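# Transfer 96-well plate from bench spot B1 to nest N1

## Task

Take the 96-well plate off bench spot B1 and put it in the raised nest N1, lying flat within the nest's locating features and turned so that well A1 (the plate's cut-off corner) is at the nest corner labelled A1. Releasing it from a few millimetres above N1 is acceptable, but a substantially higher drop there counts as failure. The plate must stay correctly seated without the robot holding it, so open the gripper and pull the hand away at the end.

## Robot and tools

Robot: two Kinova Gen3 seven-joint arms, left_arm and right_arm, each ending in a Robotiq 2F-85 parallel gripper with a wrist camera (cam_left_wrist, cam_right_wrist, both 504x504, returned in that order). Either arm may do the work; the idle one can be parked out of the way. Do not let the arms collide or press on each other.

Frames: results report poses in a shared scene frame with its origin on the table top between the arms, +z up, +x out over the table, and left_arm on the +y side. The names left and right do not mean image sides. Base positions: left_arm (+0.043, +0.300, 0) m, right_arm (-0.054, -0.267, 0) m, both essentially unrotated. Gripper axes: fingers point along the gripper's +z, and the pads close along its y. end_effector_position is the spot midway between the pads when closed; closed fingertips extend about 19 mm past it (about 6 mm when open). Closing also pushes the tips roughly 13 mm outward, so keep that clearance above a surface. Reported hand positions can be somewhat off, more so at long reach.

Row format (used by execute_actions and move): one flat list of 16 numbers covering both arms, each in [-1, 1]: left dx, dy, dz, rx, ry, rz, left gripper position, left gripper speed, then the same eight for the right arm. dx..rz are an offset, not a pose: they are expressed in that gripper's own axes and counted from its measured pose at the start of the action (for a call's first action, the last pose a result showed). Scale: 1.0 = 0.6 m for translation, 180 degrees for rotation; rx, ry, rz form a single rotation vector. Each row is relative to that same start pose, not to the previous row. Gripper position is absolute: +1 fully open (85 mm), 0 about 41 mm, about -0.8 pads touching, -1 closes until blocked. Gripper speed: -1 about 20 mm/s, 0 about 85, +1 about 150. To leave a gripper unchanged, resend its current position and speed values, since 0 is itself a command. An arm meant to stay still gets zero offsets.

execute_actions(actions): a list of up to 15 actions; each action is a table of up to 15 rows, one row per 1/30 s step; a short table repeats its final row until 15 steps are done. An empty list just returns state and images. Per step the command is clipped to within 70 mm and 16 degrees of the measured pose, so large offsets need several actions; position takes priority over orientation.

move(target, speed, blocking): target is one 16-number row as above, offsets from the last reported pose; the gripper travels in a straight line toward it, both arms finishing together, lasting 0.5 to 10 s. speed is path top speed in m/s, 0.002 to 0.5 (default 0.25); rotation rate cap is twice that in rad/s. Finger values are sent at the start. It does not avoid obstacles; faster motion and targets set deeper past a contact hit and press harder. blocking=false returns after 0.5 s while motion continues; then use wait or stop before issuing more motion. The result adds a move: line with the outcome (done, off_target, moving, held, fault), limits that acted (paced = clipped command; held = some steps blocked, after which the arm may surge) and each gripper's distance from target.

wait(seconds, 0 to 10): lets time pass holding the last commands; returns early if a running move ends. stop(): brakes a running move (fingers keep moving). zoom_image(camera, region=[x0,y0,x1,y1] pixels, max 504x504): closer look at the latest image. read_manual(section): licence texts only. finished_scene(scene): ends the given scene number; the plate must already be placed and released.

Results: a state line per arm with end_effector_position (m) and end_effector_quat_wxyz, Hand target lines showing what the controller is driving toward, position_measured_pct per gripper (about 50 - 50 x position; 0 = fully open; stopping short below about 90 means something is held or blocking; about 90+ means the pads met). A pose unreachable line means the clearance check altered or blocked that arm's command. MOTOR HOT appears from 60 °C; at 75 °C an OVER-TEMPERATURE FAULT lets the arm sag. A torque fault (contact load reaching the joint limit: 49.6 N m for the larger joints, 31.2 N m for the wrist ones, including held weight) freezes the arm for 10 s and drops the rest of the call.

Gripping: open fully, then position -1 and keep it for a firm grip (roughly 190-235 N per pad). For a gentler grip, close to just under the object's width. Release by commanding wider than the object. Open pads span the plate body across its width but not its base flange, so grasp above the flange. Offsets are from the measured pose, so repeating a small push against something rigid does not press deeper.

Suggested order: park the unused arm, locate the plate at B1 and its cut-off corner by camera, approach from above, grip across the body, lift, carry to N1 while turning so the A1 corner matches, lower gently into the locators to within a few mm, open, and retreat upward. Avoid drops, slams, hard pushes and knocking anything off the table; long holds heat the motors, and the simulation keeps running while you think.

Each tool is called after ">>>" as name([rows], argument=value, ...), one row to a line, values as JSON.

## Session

>>> execute_actions(actions=[])

Scene clock: 0.00 s.
left_arm: end_effector_position=(+0.4935, +0.3050, +0.1993) position_measured_pct=0.0 end_effector_quat_wxyz=(-0.001, -0.005, +1.000, -0.000) | right_arm: end_effector_position=(+0.5301, +0.0515, +0.1573) position_measured_pct=0.0 end_effector_quat_wxyz=(-0.054, +0.423, +0.903, -0.052)
Joint positions: left_arm=[-0.057  0.435  0.001  1.655 -0.     1.053  1.514] | right_arm=[-0.539  1.27   0.298  0.141 -0.315  1.884  0.19 ]
Joint velocities: left_arm=[-0.001 -0.    -0.001  0.    -0.    -0.     0.   ] | right_arm=[-0.    -0.001 -0.     0.001  0.001 -0.     0.001]
Motor temperatures (°C, as the motors report them): left_arm=[33 34 31 32 40 38 40] | right_arm=[34 29 33 33 39 39 41]
Hand target (left_arm): +0.493, +0.305, +0.199; -0.001, -0.005, +1.000, -0.000
Hand target (right_arm): +0.530, +0.051, +0.157; -0.054, +0.423, +0.903, -0.052

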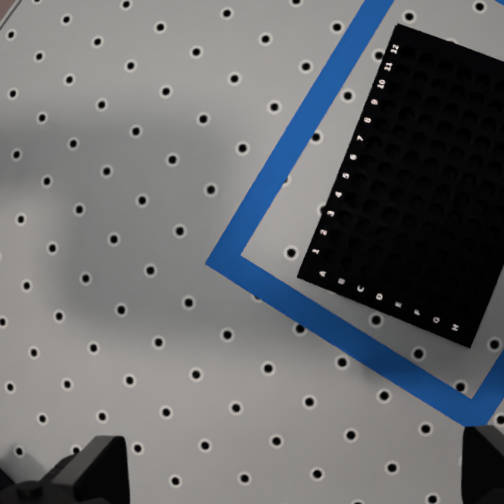

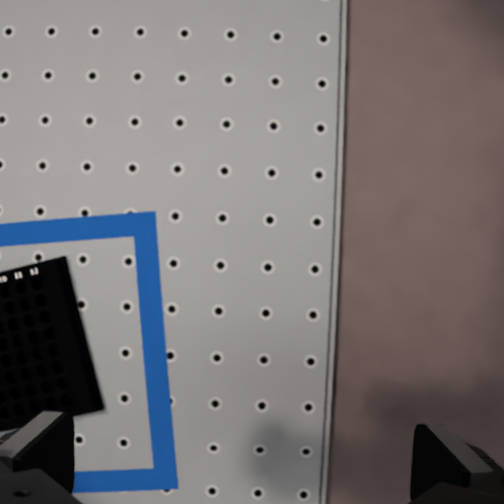

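>>> move(target=[-0.0228,-0.2495,0.182,0,0,0.4117,1,0,-0.2555,-0.396,-0.266,-0.0488,-0.001,0.2207,1,0], speed=0.35)

Scene clock: 6.17 s.
left_arm: end_effector_position=(+0.5087, +0.1552, +0.0903) position_measured_pct=0.0 end_effector_quat_wxyz=(+0.000, +0.598, +0.801, -0.001) | right_arm: end_effector_position=(+0.4703, -0.2107, +0.3400) position_measured_pct=0.0 end_effector_quat_wxyz=(+0.000, +0.707, +0.708, -0.001)
Joint positions: left_arm=[ 0.062  0.681  0.311  1.673 -0.263  0.829  0.764] | right_arm=[-0.403  0.563  0.504  1.041 -0.259  1.595  0.026]
Joint velocities: left_arm=[ 0.001  0.005 -0.    -0.002  0.     0.001 -0.   ] | right_arm=[ 0.001 -0.005  0.003  0.002 -0.001  0.     0.   ]
Motor temperatures (°C, as the motors report them): left_arm=[33 34 31 32 40 38 40] | right_arm=[34 29 33 33 39 39 41]
Hand target (left_arm): +0.509, +0.155, +0.090; -0.000, +0.598, +0.801, -0.001
Hand target (right_arm): +0.470, -0.211, +0.340; +0.000, +0.707, +0.707, -0.001
Off the commanded pose (left_arm): 0.000 m, 0 deg.
Off the commanded pose (right_arm): 0.001 m, 0 deg.
move: done

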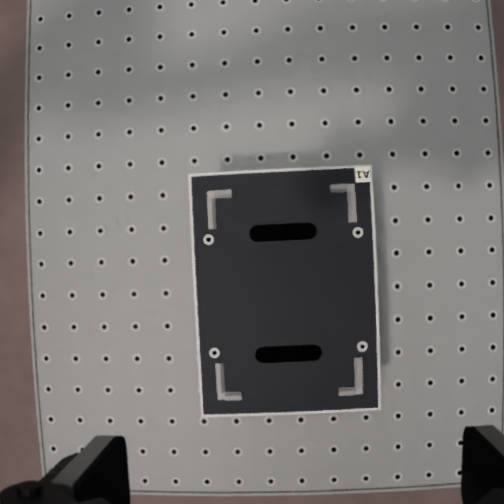

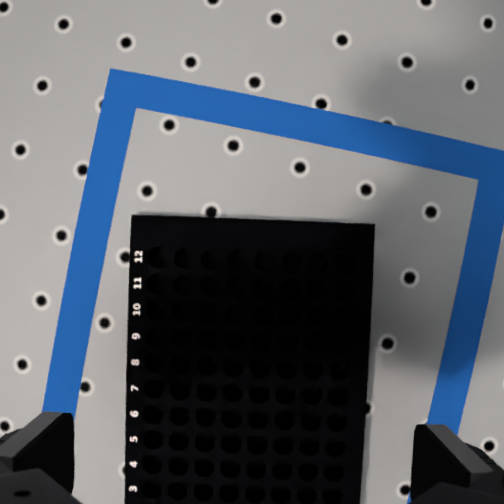

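>>> zoom_image(camera="cam_right_wrist", region=[40, 200, 290, 450])

>>> zoom_image(camera="cam_right_wrist", region=[220, 200, 470, 450])

>>> zoom_image(camera="cam_left_wrist", region=[140, 140, 440, 440])

Region (40, 200, 290, 450) of cam_right_wrist's 504x504 image, scaled by 2.016.

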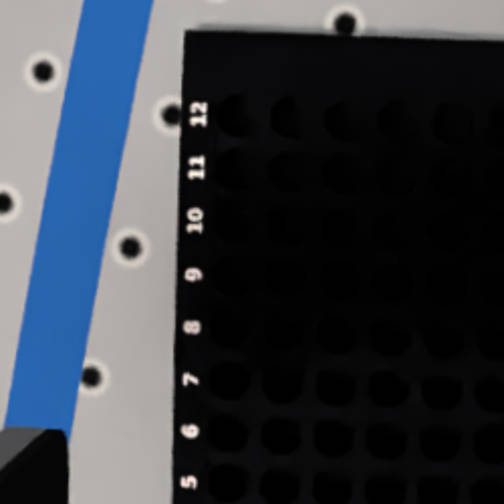

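Region (220, 200, 470, 450) of cam_right_wrist's 504x504 image, scaled by 2.016.

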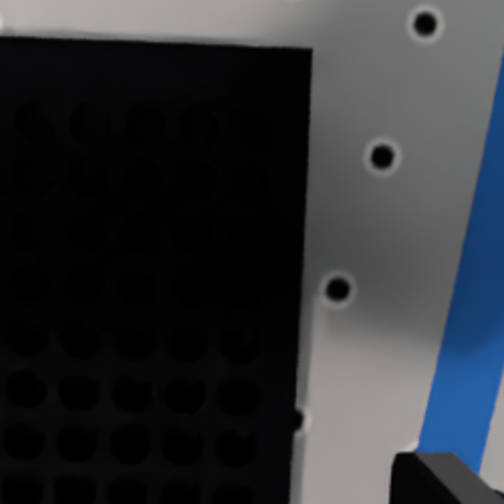

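Region (140, 140, 440, 440) of cam_left_wrist's 504x504 image, scaled by 1.680.

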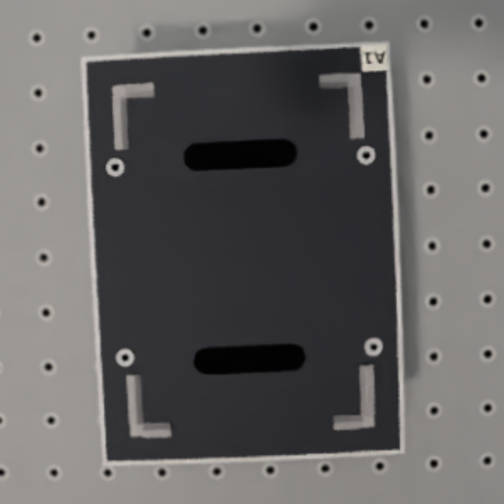

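>>> move(target=[-0.0013,0.0005,0.089,0,0,0.0014,1,0,0,0,0,0,0,0,1,0], speed=0.12)

>>> zoom_image(camera="cam_right_wrist", region=[30, 378, 156, 504])

>>> zoom_image(camera="cam_right_wrist", region=[330, 378, 456, 504])

Scene clock: 12.63 s.
left_arm: end_effector_position=(+0.5093, +0.1546, +0.0371) position_measured_pct=0.0 end_effector_quat_wxyz=(+0.000, +0.600, +0.800, -0.001) | right_arm: end_effector_position=(+0.4703, -0.2107, +0.3400) position_measured_pct=0.0 end_effector_quat_wxyz=(+0.000, +0.707, +0.708, -0.001)
Joint positions: left_arm=[ 0.086  0.774  0.277  1.707 -0.298  0.702  0.789] | right_arm=[-0.403  0.563  0.504  1.041 -0.259  1.595  0.026]
Joint velocities: left_arm=[ 0.001  0.006  0.001  0.001 -0.     0.001  0.   ] | right_arm=[ 0.001  0.     0.001 -0.001 -0.     0.    -0.   ]
Motor temperatures (°C, as the motors report them): left_arm=[33 34 31 32 40 38 40] | right_arm=[34 29 33 33 39 39 41]
Hand target (left_arm): +0.509, +0.155, +0.037; +0.000, +0.600, +0.800, -0.001
Hand target (right_arm): +0.470, -0.211, +0.340; +0.000, +0.707, +0.708, -0.001
Off the commanded pose (left_arm): 0.000 m, 0 deg.
Off the commanded pose (right_arm): 0.000 m, 0 deg.
move: done

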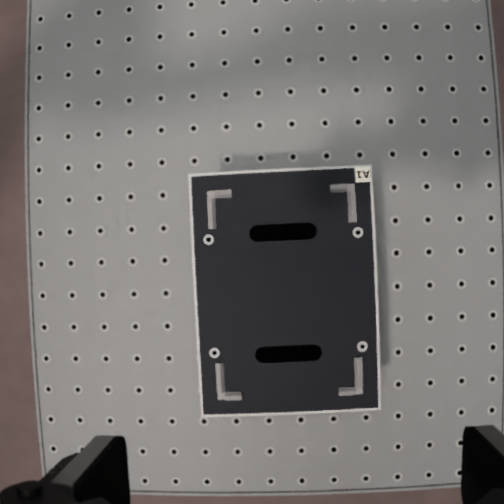

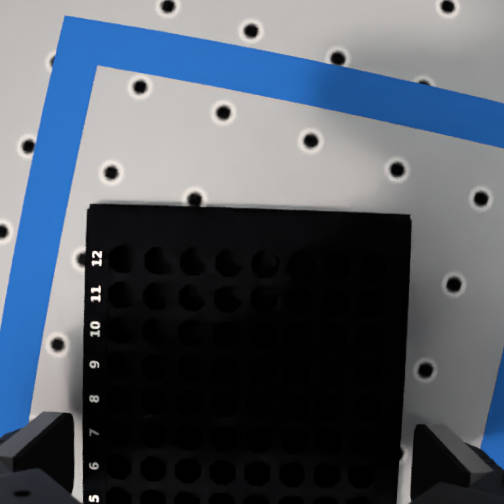

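Region (30, 378, 156, 504) of cam_right_wrist's 504x504 image, scaled by 4.000.

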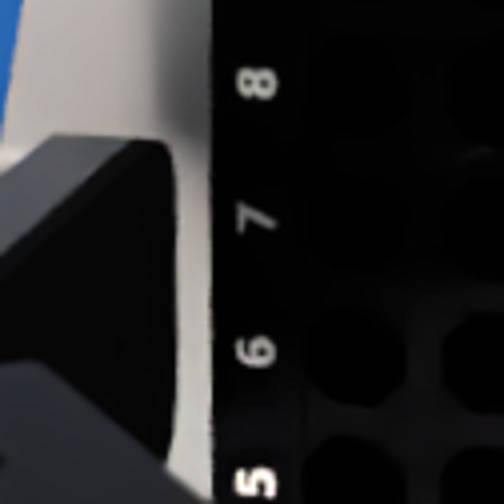

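Region (330, 378, 456, 504) of cam_right_wrist's 504x504 image, scaled by 4.000.

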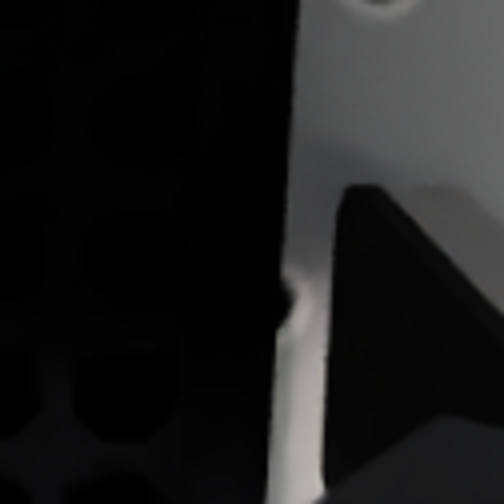

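>>> execute_actions([
  [[0,-0.0003,0.0005,0,0,0,1,0,0,0,0,0,0,0,1,0],[0,-0.0006,0.0015,0,0,0,1,0,0,0,0,0,0,0,1,0],[0,-0.0009,0.003,0,0,0,1,0,0,0,0,0,0,0,1,0],[0,-0.0009,0.005,0,0,0,1,0,0,0,0,0,0,0,1,0],[0,-0.0009,0.007,0,0,0,1,0,0,0,0,0,0,0,1,0],[0,-0.0009,0.009,0,0,0,1,0,0,0,0,0,0,0,1,0],[0,-0.0009,0.011,0,0,0,1,0,0,0,0,0,0,0,1,0],[0,-0.0009,0.013,0,0,0,1,0,0,0,0,0,0,0,1,0],[0,-0.0009,0.015,0,0,0,1,0,0,0,0,0,0,0,1,0],[0,-0.0009,0.017,0,0,0,1,0,0,0,0,0,0,0,1,0],[0,-0.0009,0.0185,0,0,0,1,0,0,0,0,0,0,0,1,0],[0,-0.0009,0.0195,0,0,0,1,0,0,0,0,0,0,0,1,0],[0,-0.0009,0.02,0,0,0,1,0,0,0,0,0,0,0,1,0]],
])

Scene clock: 14.57 s.
left_arm: end_effector_position=(+0.5089, +0.1546, +0.0253) position_measured_pct=0.0 end_effector_quat_wxyz=(+0.000, +0.600, +0.800, -0.000) | right_arm: end_effector_position=(+0.4703, -0.2107, +0.3400) position_measured_pct=0.0 end_effector_quat_wxyz=(+0.000, +0.707, +0.708, -0.001)
Joint positions: left_arm=[ 0.092  0.794  0.267  1.714 -0.305  0.674  0.796] | right_arm=[-0.403  0.563  0.504  1.041 -0.259  1.595  0.026]
Joint velocities: left_arm=[-0.     0.003  0.001 -0.    -0.001 -0.003  0.001] | right_arm=[-0.     0.     0.001 -0.001  0.002 -0.001 -0.   ]
Motor temperatures (°C, as the motors report them): left_arm=[33 34 31 32 40 38 40] | right_arm=[34 29 33 33 39 39 41]
Hand target (left_arm): +0.509, +0.154, +0.025; +0.000, +0.600, +0.800, -0.001
Hand target (right_arm): +0.470, -0.211, +0.340; +0.000, +0.707, +0.708, -0.001
Off the commanded pose (left_arm): 0.000 m, 0 deg.
Off the commanded pose (right_arm): 0.000 m, 0 deg.

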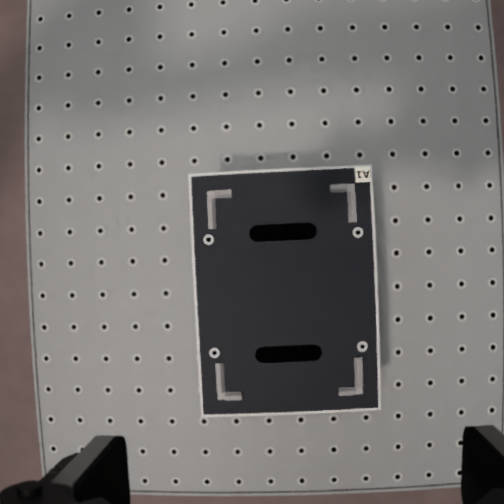

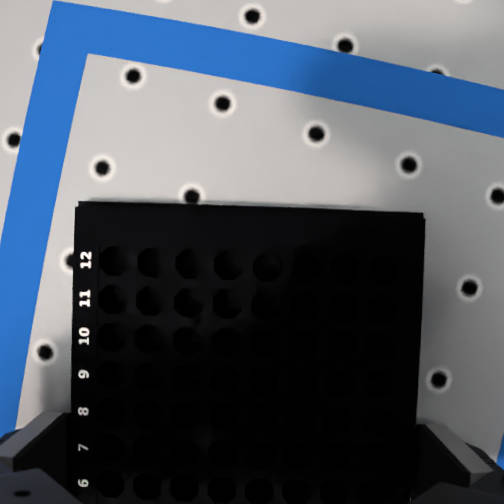

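>>> execute_actions([
  [[0,0,0,0,0,0,0.85,-1,0,0,0,0,0,0,1,0],[0,0,0,0,0,0,0.85,-1,0,0,0,0,0,0,1,0],[0,0,-0.0003,0,0,0,0.85,-1,0,0,0,0,0,0,1,0],[0,0,-0.0006,0,0,0,0.85,-1,0,0,0,0,0,0,1,0],[0,0,-0.001,0,0,0,0.85,-1,0,0,0,0,0,0,1,0],[0,0,-0.0014,0,0,0,0.85,-1,0,0,0,0,0,0,1,0],[0,0,-0.0018,0,0,0,0.85,-1,0,0,0,0,0,0,1,0],[0,0,-0.0021,0,0,0,0.85,-1,0,0,0,0,0,0,1,0],[0,0,-0.0024,0,0,0,0.85,-1,0,0,0,0,0,0,1,0],[0,0,-0.0027,0,0,0,0.85,-1,0,0,0,0,0,0,1,0],[0,0,-0.003,0,0,0,0.85,-1,0,0,0,0,0,0,1,0],[0,0,-0.0033,0,0,0,0.85,-1,0,0,0,0,0,0,1,0]],
  [[0,0,-0.001,0,0,0,0.85,-1,0,0,0,0,0,0,1,0],[0,0,-0.002,0,0,0,0.85,-1,0,0,0,0,0,0,1,0],[0,0,-0.003,0,0,0,0.85,-1,0,0,0,0,0,0,1,0],[0,0,-0.005,0,0,0,0.85,-1,0,0,0,0,0,0,1,0],[0,0,-0.007,0,0,0,0.85,-1,0,0,0,0,0,0,1,0],[0,0,-0.01,0,0,0,0.85,-1,0,0,0,0,0,0,1,0],[0,0,-0.013,0,0,0,0.85,-1,0,0,0,0,0,0,1,0],[0,0,-0.016,0,0,0,0.85,-1,0,0,0,0,0,0,1,0],[0,0,-0.019,0,0,0,0.85,-1,0,0,0,0,0,0,1,0],[0,0,-0.021,0,0,0,0.85,-1,0,0,0,0,0,0,1,0],[0,0,-0.023,0,0,0,0.85,-1,0,0,0,0,0,0,1,0],[0,0,-0.025,0,0,0,0.85,-1,0,0,0,0,0,0,1,0]],
])

Scene clock: 17.03 s.
left_arm: end_effector_position=(+0.5087, +0.1544, +0.0419) position_measured_pct=6.0 end_effector_quat_wxyz=(+0.000, +0.600, +0.800, -0.001) | right_arm: end_effector_position=(+0.4703, -0.2107, +0.3400) position_measured_pct=0.0 end_effector_quat_wxyz=(+0.000, +0.707, +0.708, -0.001)
Joint positions: left_arm=[ 0.084  0.764  0.28   1.706 -0.295  0.713  0.788] | right_arm=[-0.403  0.563  0.504  1.041 -0.259  1.595  0.026]
Joint velocities: left_arm=[-0.001 -0.003  0.001  0.001  0.001  0.003 -0.001] | right_arm=[ 0.001  0.    -0.     0.001 -0.001  0.001  0.001]
Motor temperatures (°C, as the motors report them): left_arm=[33 34 31 32 40 38 40] | right_arm=[34 29 33 33 39 39 41]
Hand target (left_arm): +0.509, +0.155, +0.042; +0.000, +0.600, +0.800, -0.000
Hand target (right_arm): +0.470, -0.211, +0.340; +0.000, +0.707, +0.708, -0.001
Off the commanded pose (left_arm): 0.000 m, 0 deg.
Off the commanded pose (right_arm): 0.000 m, 0 deg.

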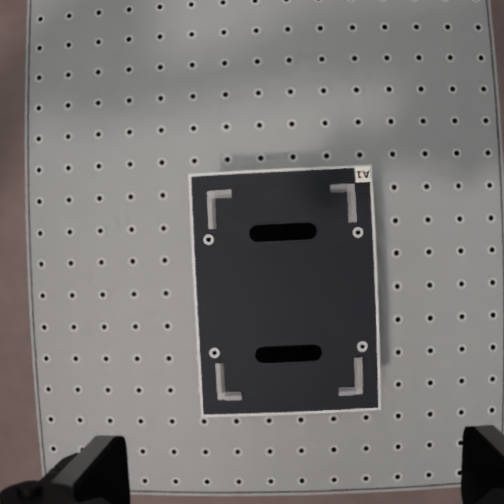

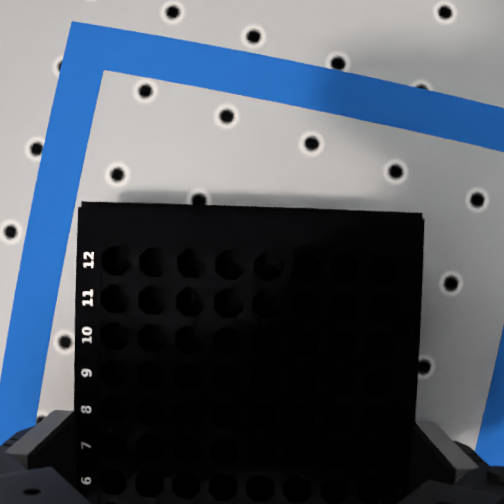

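>>> move(target=[-0.2063,-0.0927,-0.1467,0,0,-0.4722,0.8,-1,-0.268,-0.267,0.25,-0.12,0.289,0.23,1,0], speed=0.4)

Scene clock: 21.00 s.
left_arm: end_effector_position=(+0.4900, +0.0199, +0.1300) position_measured_pct=7.1 end_effector_quat_wxyz=(-0.000, -0.098, +0.995, -0.000) | right_arm: end_effector_position=(+0.3079, -0.3706, +0.1893) position_measured_pct=0.0 end_effector_quat_wxyz=(-0.177, +0.820, +0.341, +0.425)
Joint positions: left_arm=[ 0.579  0.678 -0.096  1.469  0.073  0.998  2.221] | right_arm=[ 0.557  0.558  0.505  2.212 -1.253  1.32   1.191]
Joint velocities: left_arm=[ 0.001 -0.     0.001  0.    -0.001  0.001  0.   ] | right_arm=[ 0.003  0.006  0.002 -0.    -0.001  0.     0.001]
Motor temperatures (°C, as the motors report them): left_arm=[33 34 31 32 40 38 40] | right_arm=[34 29 33 33 39 39 41]
Hand target (left_arm): +0.490, +0.020, +0.130; -0.000, -0.098, +0.995, -0.000
Hand target (right_arm): +0.308, -0.371, +0.189; -0.177, +0.820, +0.341, +0.425
Off the commanded pose (left_arm): 0.000 m, 0 deg.
Off the commanded pose (right_arm): 0.003 m, 0 deg.
move: done

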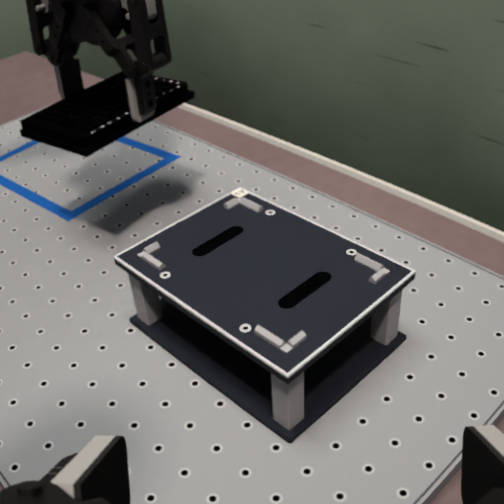

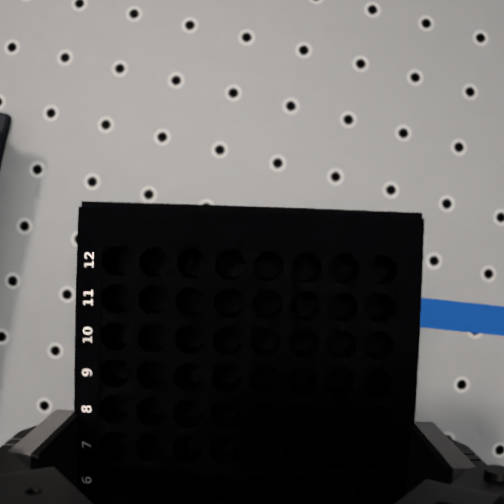

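>>> move(target=[0.0962,-0.3038,0.0133,0,0,-0.4439,0.8,-1,0,0,0,0,0,0,1,0], speed=0.4)

>>> zoom_image(camera="cam_right_wrist", region=[50, 70, 218, 238])

>>> zoom_image(camera="cam_right_wrist", region=[310, 70, 478, 238])

Scene clock: 23.90 s.
left_arm: end_effector_position=(+0.4690, -0.1702, +0.1224) position_measured_pct=7.1 end_effector_quat_wxyz=(+0.001, +0.714, -0.700, +0.000) | right_arm: end_effector_position=(+0.3079, -0.3706, +0.1893) position_measured_pct=0.0 end_effector_quat_wxyz=(-0.177, +0.820, +0.341, +0.425)
Joint positions: left_arm=[ 0.965  0.953 -0.399  0.967  0.338  1.277  3.775] | right_arm=[ 0.557  0.558  0.505  2.212 -1.253  1.32   1.191]
Joint velocities: left_arm=[ 0.002  0.008  0.003 -0.003 -0.002  0.001  0.001] | right_arm=[-0.001  0.002  0.    -0.001 -0.001  0.    -0.001]
Motor temperatures (°C, as the motors report them): left_arm=[33 34 31 32 40 38 40] | right_arm=[34 29 33 33 39 39 41]
Hand target (left_arm): +0.469, -0.170, +0.122; +0.001, +0.714, -0.700, -0.000
Hand target (right_arm): +0.308, -0.371, +0.189; -0.177, +0.820, +0.341, +0.425
Off the commanded pose (left_arm): 0.000 m, 0 deg.
Off the commanded pose (right_arm): 0.000 m, 0 deg.
move: done

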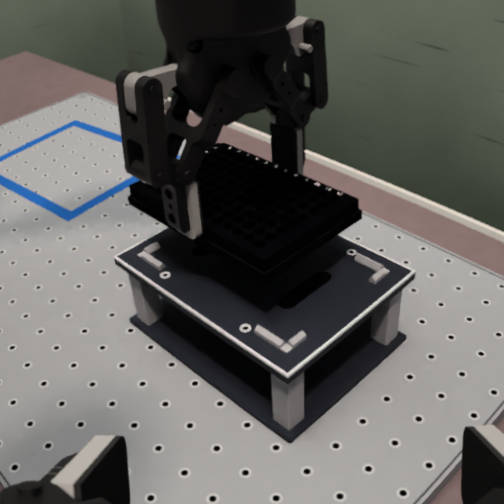

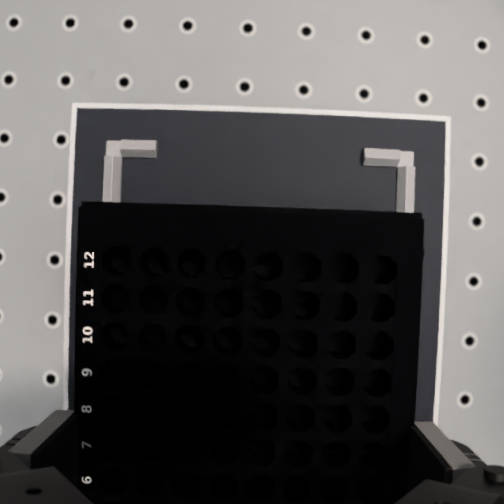

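Region (50, 70, 218, 238) of cam_right_wrist's 504x504 image, scaled by 3.000.

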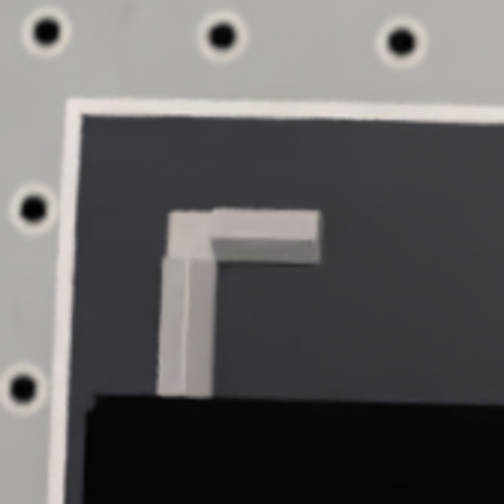

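Region (310, 70, 478, 238) of cam_right_wrist's 504x504 image, scaled by 3.000.

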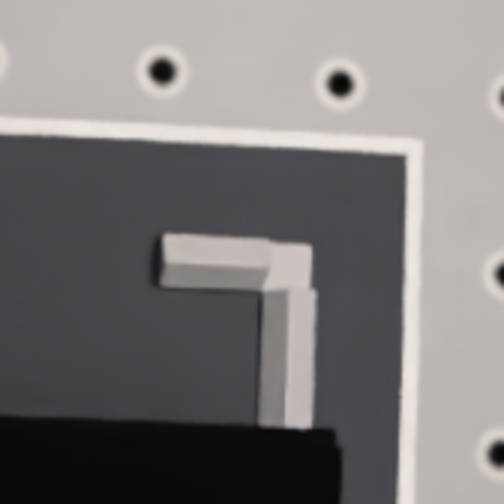

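>>> move(target=[0.027,0.0024,0.043,0,0,0.00095,0.8,-1,0,0,0,0,0,0,1,0], speed=0.06)

>>> zoom_image(camera="cam_right_wrist", region=[30, 130, 156, 256])

>>> zoom_image(camera="cam_right_wrist", region=[350, 140, 476, 266])

>>> zoom_image(camera="cam_left_wrist", region=[100, 150, 420, 400])

Scene clock: 26.10 s.
left_arm: end_effector_position=(+0.4679, -0.1864, +0.0968) position_measured_pct=7.1 end_effector_quat_wxyz=(+0.001, +0.713, -0.701, +0.000) | right_arm: end_effector_position=(+0.3079, -0.3706, +0.1893) position_measured_pct=0.0 end_effector_quat_wxyz=(-0.177, +0.820, +0.341, +0.425)
Joint positions: left_arm=[ 0.975  1.007 -0.391  0.933  0.347  1.255  3.794] | right_arm=[ 0.557  0.558  0.505  2.212 -1.253  1.32   1.191]
Joint velocities: left_arm=[-0.001  0.003 -0.     0.    -0.     0.001  0.   ] | right_arm=[ 0.    -0.     0.    -0.     0.001  0.001  0.001]
Motor temperatures (°C, as the motors report them): left_arm=[33 34 31 32 40 38 40] | right_arm=[34 29 33 33 39 39 41]
Hand target (left_arm): +0.468, -0.186, +0.097; +0.001, +0.713, -0.701, +0.000
Hand target (right_arm): +0.308, -0.371, +0.189; -0.177, +0.820, +0.341, +0.425
Off the commanded pose (left_arm): 0.000 m, 0 deg.
Off the commanded pose (right_arm): 0.000 m, 0 deg.
move: done

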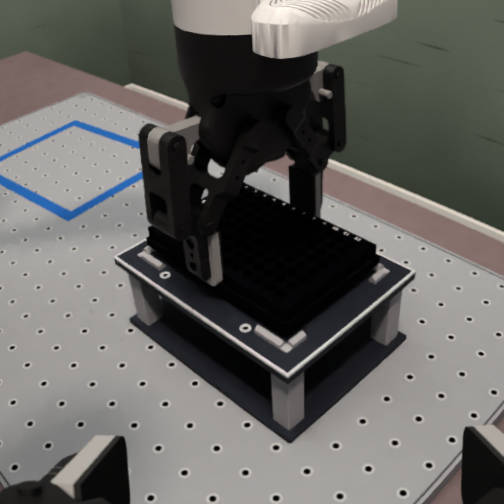

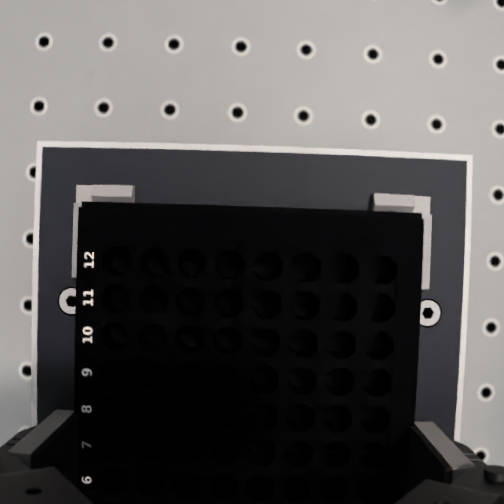

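Region (30, 130, 156, 256) of cam_right_wrist's 504x504 image, scaled by 4.000.

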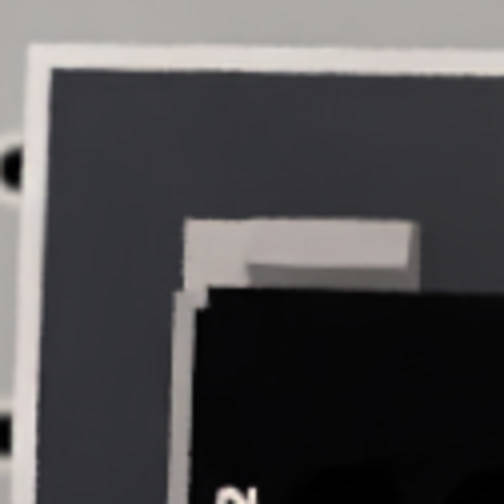

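Region (350, 140, 476, 266) of cam_right_wrist's 504x504 image, scaled by 4.000.

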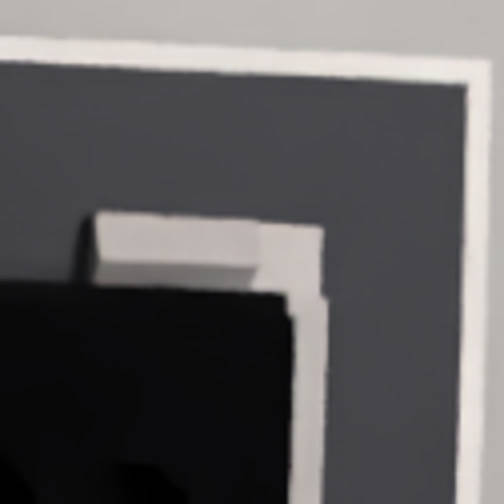

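Region (100, 150, 420, 400) of cam_left_wrist's 504x504 image, scaled by 1.575; it fills the top 394 rows of this view, and the rest is white.

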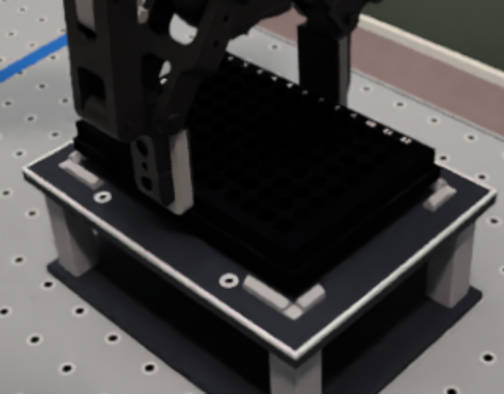

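>>> move(target=[-0.0002,0.0005,0.0125,0,0,0,0.8,-1,0,0,0,0,0,0,1,0], speed=0.012)

>>> zoom_image(camera="cam_right_wrist", region=[30, 130, 156, 256])

>>> zoom_image(camera="cam_right_wrist", region=[350, 140, 476, 266])

>>> zoom_image(camera="cam_left_wrist", region=[100, 150, 420, 400])

Scene clock: 27.83 s.
left_arm: end_effector_position=(+0.4676, -0.1863, +0.0893) position_measured_pct=7.1 end_effector_quat_wxyz=(+0.001, +0.713, -0.701, +0.000) | right_arm: end_effector_position=(+0.3079, -0.3706, +0.1893) position_measured_pct=0.0 end_effector_quat_wxyz=(-0.177, +0.820, +0.341, +0.425)
Joint positions: left_arm=[ 0.976  1.014 -0.39   0.943  0.35   1.239  3.792] | right_arm=[ 0.557  0.558  0.505  2.212 -1.253  1.32   1.191]
Joint velocities: left_arm=[ 0.    -0.    -0.001  0.001  0.     0.     0.   ] | right_arm=[-0.     0.     0.002  0.    -0.001 -0.001  0.   ]
Motor temperatures (°C, as the motors report them): left_arm=[33 35 31 32 40 38 40] | right_arm=[34 29 33 33 39 39 41]
Hand target (left_arm): +0.468, -0.186, +0.089; +0.001, +0.713, -0.701, +0.000
Hand target (right_arm): +0.308, -0.371, +0.189; -0.177, +0.820, +0.341, +0.425
Off the commanded pose (left_arm): 0.000 m, 0 deg.
Off the commanded pose (right_arm): 0.000 m, 0 deg.
move: done

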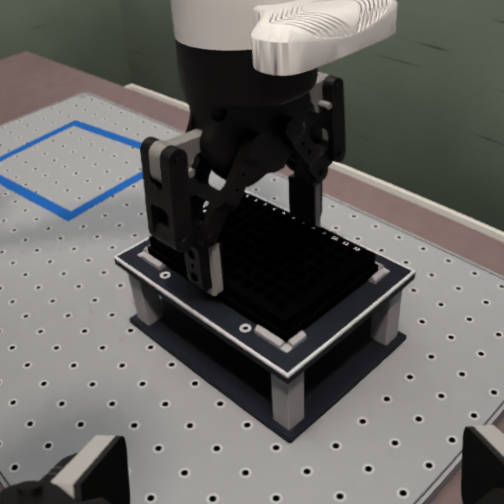

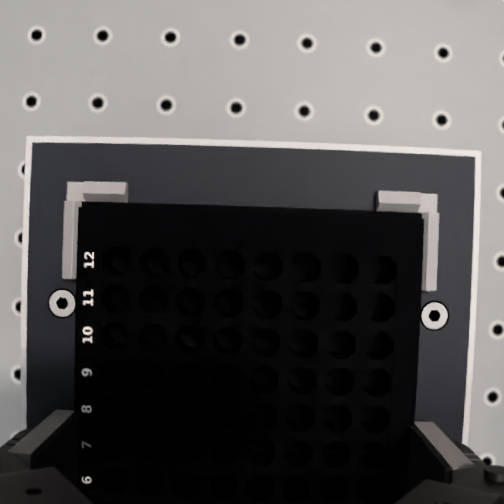

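Region (30, 130, 156, 256) of cam_right_wrist's 504x504 image, scaled by 4.000.

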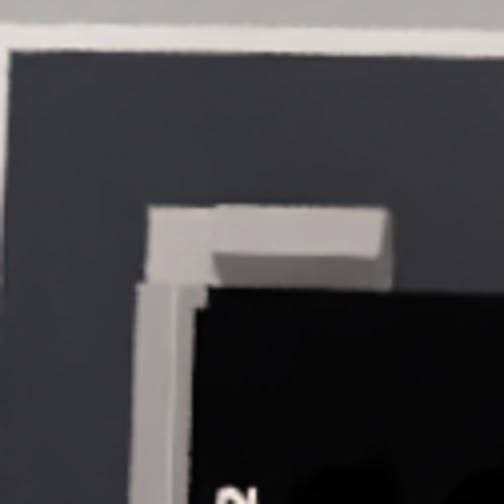

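Region (350, 140, 476, 266) of cam_right_wrist's 504x504 image, scaled by 4.000.

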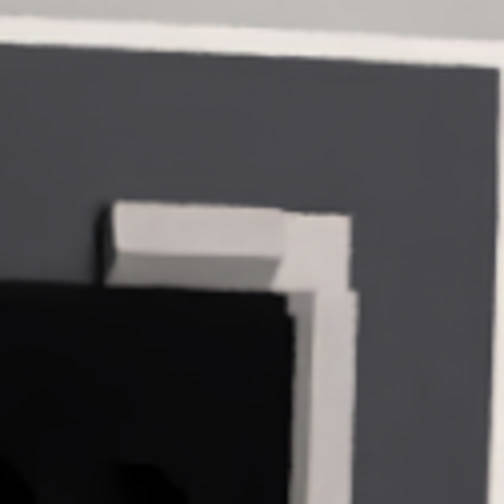

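Region (100, 150, 420, 400) of cam_left_wrist's 504x504 image, scaled by 1.575; it fills the top 394 rows of this view, and the rest is white.

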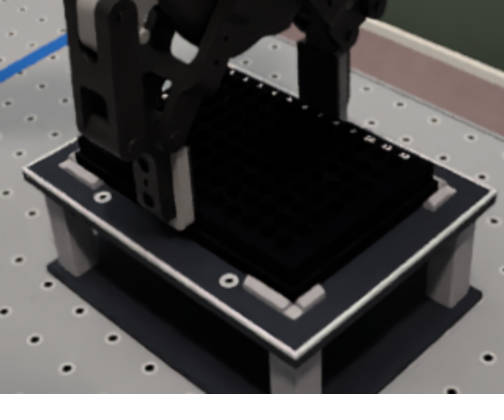

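>>> execute_actions([
  [[0,0,0.0005,0,0,0,0.8,-1,0,0,0,0,0,0,1,0],[0,0,0.0008,0,0,0,0.8,-1,0,0,0,0,0,0,1,0],[0,0,0.0011,0,0,0,1,-0.8,0,0,0,0,0,0,1,0],[0,0,0.0014,0,0,0,1,-0.8,0,0,0,0,0,0,1,0],[0,0,0.0018,0,0,0,1,-0.8,0,0,0,0,0,0,1,0],[0,0,0.002,0,0,0,1,-0.8,0,0,0,0,0,0,1,0]],
])

>>> move(target=[-0.08,0,-0.2,0,0,0,1,-0.8,0,0,0,0,0,0,1,0], speed=0.15)

Scene clock: 29.13 s.
left_arm: end_effector_position=(+0.4676, -0.1864, +0.0881) position_measured_pct=0.0 end_effector_quat_wxyz=(+0.001, +0.713, -0.701, +0.000) | right_arm: end_effector_position=(+0.3079, -0.3706, +0.1893) position_measured_pct=0.0 end_effector_quat_wxyz=(-0.177, +0.820, +0.341, +0.425)
Joint positions: left_arm=[ 0.976  1.016 -0.39   0.944  0.35   1.236  3.791] | right_arm=[ 0.557  0.558  0.505  2.212 -1.253  1.32   1.191]
Joint velocities: left_arm=[-0.001  0.001 -0.001 -0.    -0.     0.001 -0.   ] | right_arm=[ 0.     0.001  0.     0.     0.001 -0.001  0.   ]
Motor temperatures (°C, as the motors report them): left_arm=[33 35 31 32 40 38 40] | right_arm=[34 29 33 33 39 39 41]
Hand target (left_arm): +0.468, -0.186, +0.088; +0.001, +0.713, -0.701, +0.000
Hand target (right_arm): +0.308, -0.371, +0.189; -0.177, +0.820, +0.341, +0.425
Off the commanded pose (left_arm): 0.000 m, 0 deg.
Off the commanded pose (right_arm): 0.000 m, 0 deg.

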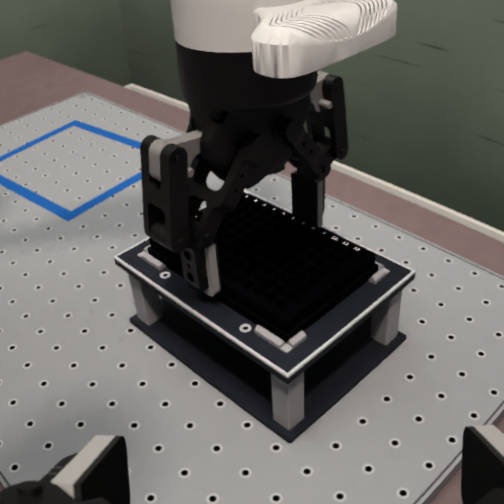

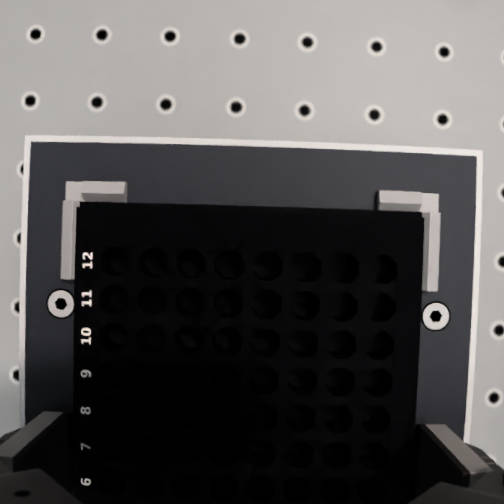

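Scene clock: 30.30 s.
left_arm: end_effector_position=(+0.4668, -0.1383, +0.2080) position_measured_pct=0.0 end_effector_quat_wxyz=(+0.001, +0.713, -0.701, +0.000) | right_arm: end_effector_position=(+0.3079, -0.3706, +0.1893) position_measured_pct=0.0 end_effector_quat_wxyz=(-0.177, +0.820, +0.341, +0.425)
Joint positions: left_arm=[ 0.944  0.821 -0.417  0.958  0.306  1.415  3.749] | right_arm=[ 0.557  0.558  0.505  2.212 -1.253  1.32   1.191]
Joint velocities: left_arm=[-0.001 -0.003 -0.002 -0.     0.001  0.     0.   ] | right_arm=[ 0.     0.     0.001  0.001  0.    -0.     0.001]
Motor temperatures (°C, as the motors report them): left_arm=[33 35 31 32 40 38 40] | right_arm=[34 29 33 33 39 39 41]
Hand target (left_arm): +0.467, -0.138, +0.208; +0.001, +0.713, -0.701, +0.000
Hand target (right_arm): +0.308, -0.371, +0.189; -0.177, +0.820, +0.341, +0.425
Off the commanded pose (left_arm): 0.000 m, 0 deg.
Off the commanded pose (right_arm): 0.000 m, 0 deg.
move: done

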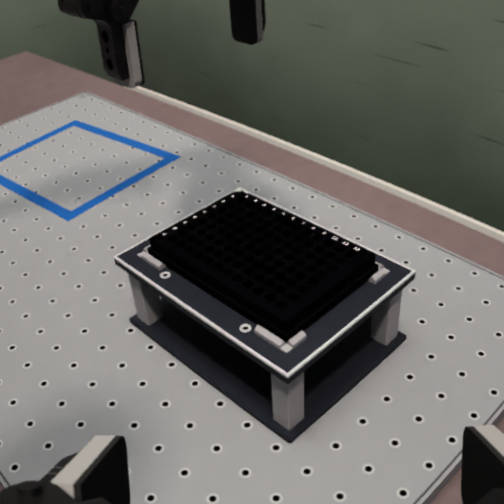

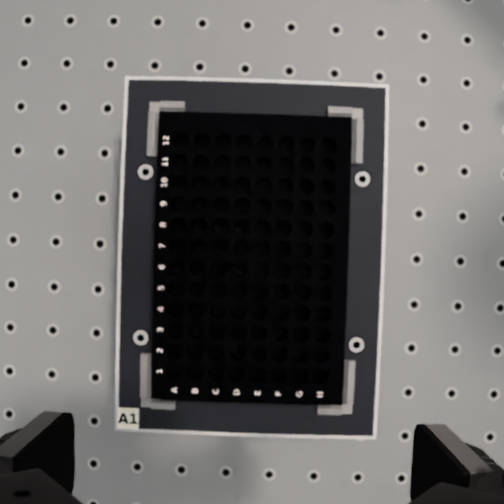

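Seated symmetrically with A1 matched. Moving clear.

>>> move(target=[-0.25,0.03,0,0,0,0,1,-0.8,0,0,0,0,0,0,1,0], speed=0.3)

>>> zoom_image(camera="cam_left_wrist", region=[100, 150, 420, 400])

Scene clock: 31.60 s.
left_arm: end_effector_position=(+0.4462, +0.0114, +0.2074) position_measured_pct=0.0 end_effector_quat_wxyz=(+0.000, +0.713, -0.701, -0.000) | right_arm: end_effector_position=(+0.3079, -0.3706, +0.1893) position_measured_pct=0.0 end_effector_quat_wxyz=(-0.177, +0.820, +0.341, +0.425)
Joint positions: left_arm=[ 0.875  0.559 -0.476  1.466  0.267  1.181  3.507] | right_arm=[ 0.557  0.558  0.505  2.212 -1.253  1.32   1.191]
Joint velocities: left_arm=[ 0.    -0.012 -0.005  0.003  0.001 -0.    -0.002] | right_arm=[-0.     0.001 -0.002  0.001 -0.001  0.001  0.   ]
Motor temperatures (°C, as the motors report them): left_arm=[33 35 31 32 40 38 40] | right_arm=[34 29 33 33 39 39 41]
Hand target (left_arm): +0.446, +0.011, +0.208; +0.000, +0.713, -0.701, +0.000
Hand target (right_arm): +0.308, -0.371, +0.189; -0.177, +0.820, +0.341, +0.425
Off the commanded pose (left_arm): 0.000 m, 0 deg.
Off the commanded pose (right_arm): 0.000 m, 0 deg.
move: done

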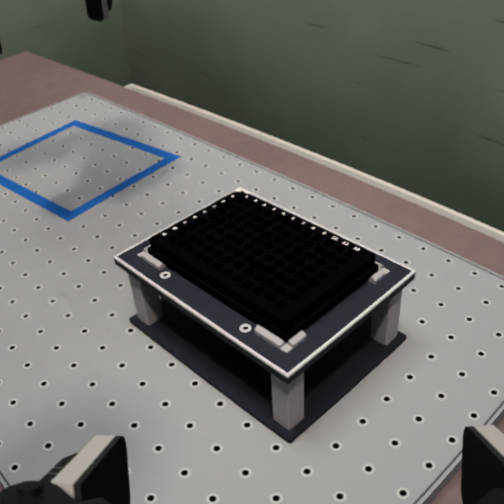

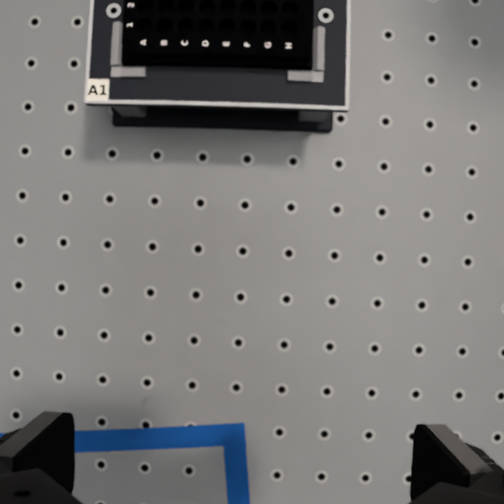

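Region (100, 150, 420, 400) of cam_left_wrist's 504x504 image, scaled by 1.575; it fills the top 394 rows of this view, and the rest is white.

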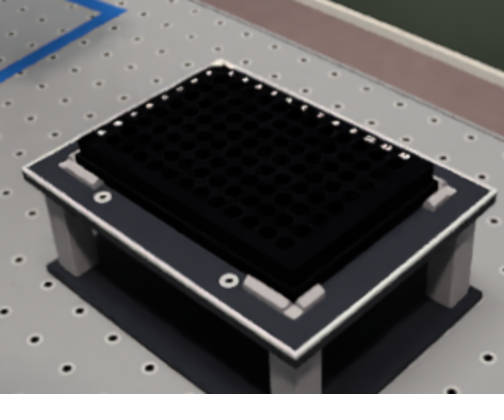

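>>> finished_scene(scene=2)

The scene is finished: the task was done.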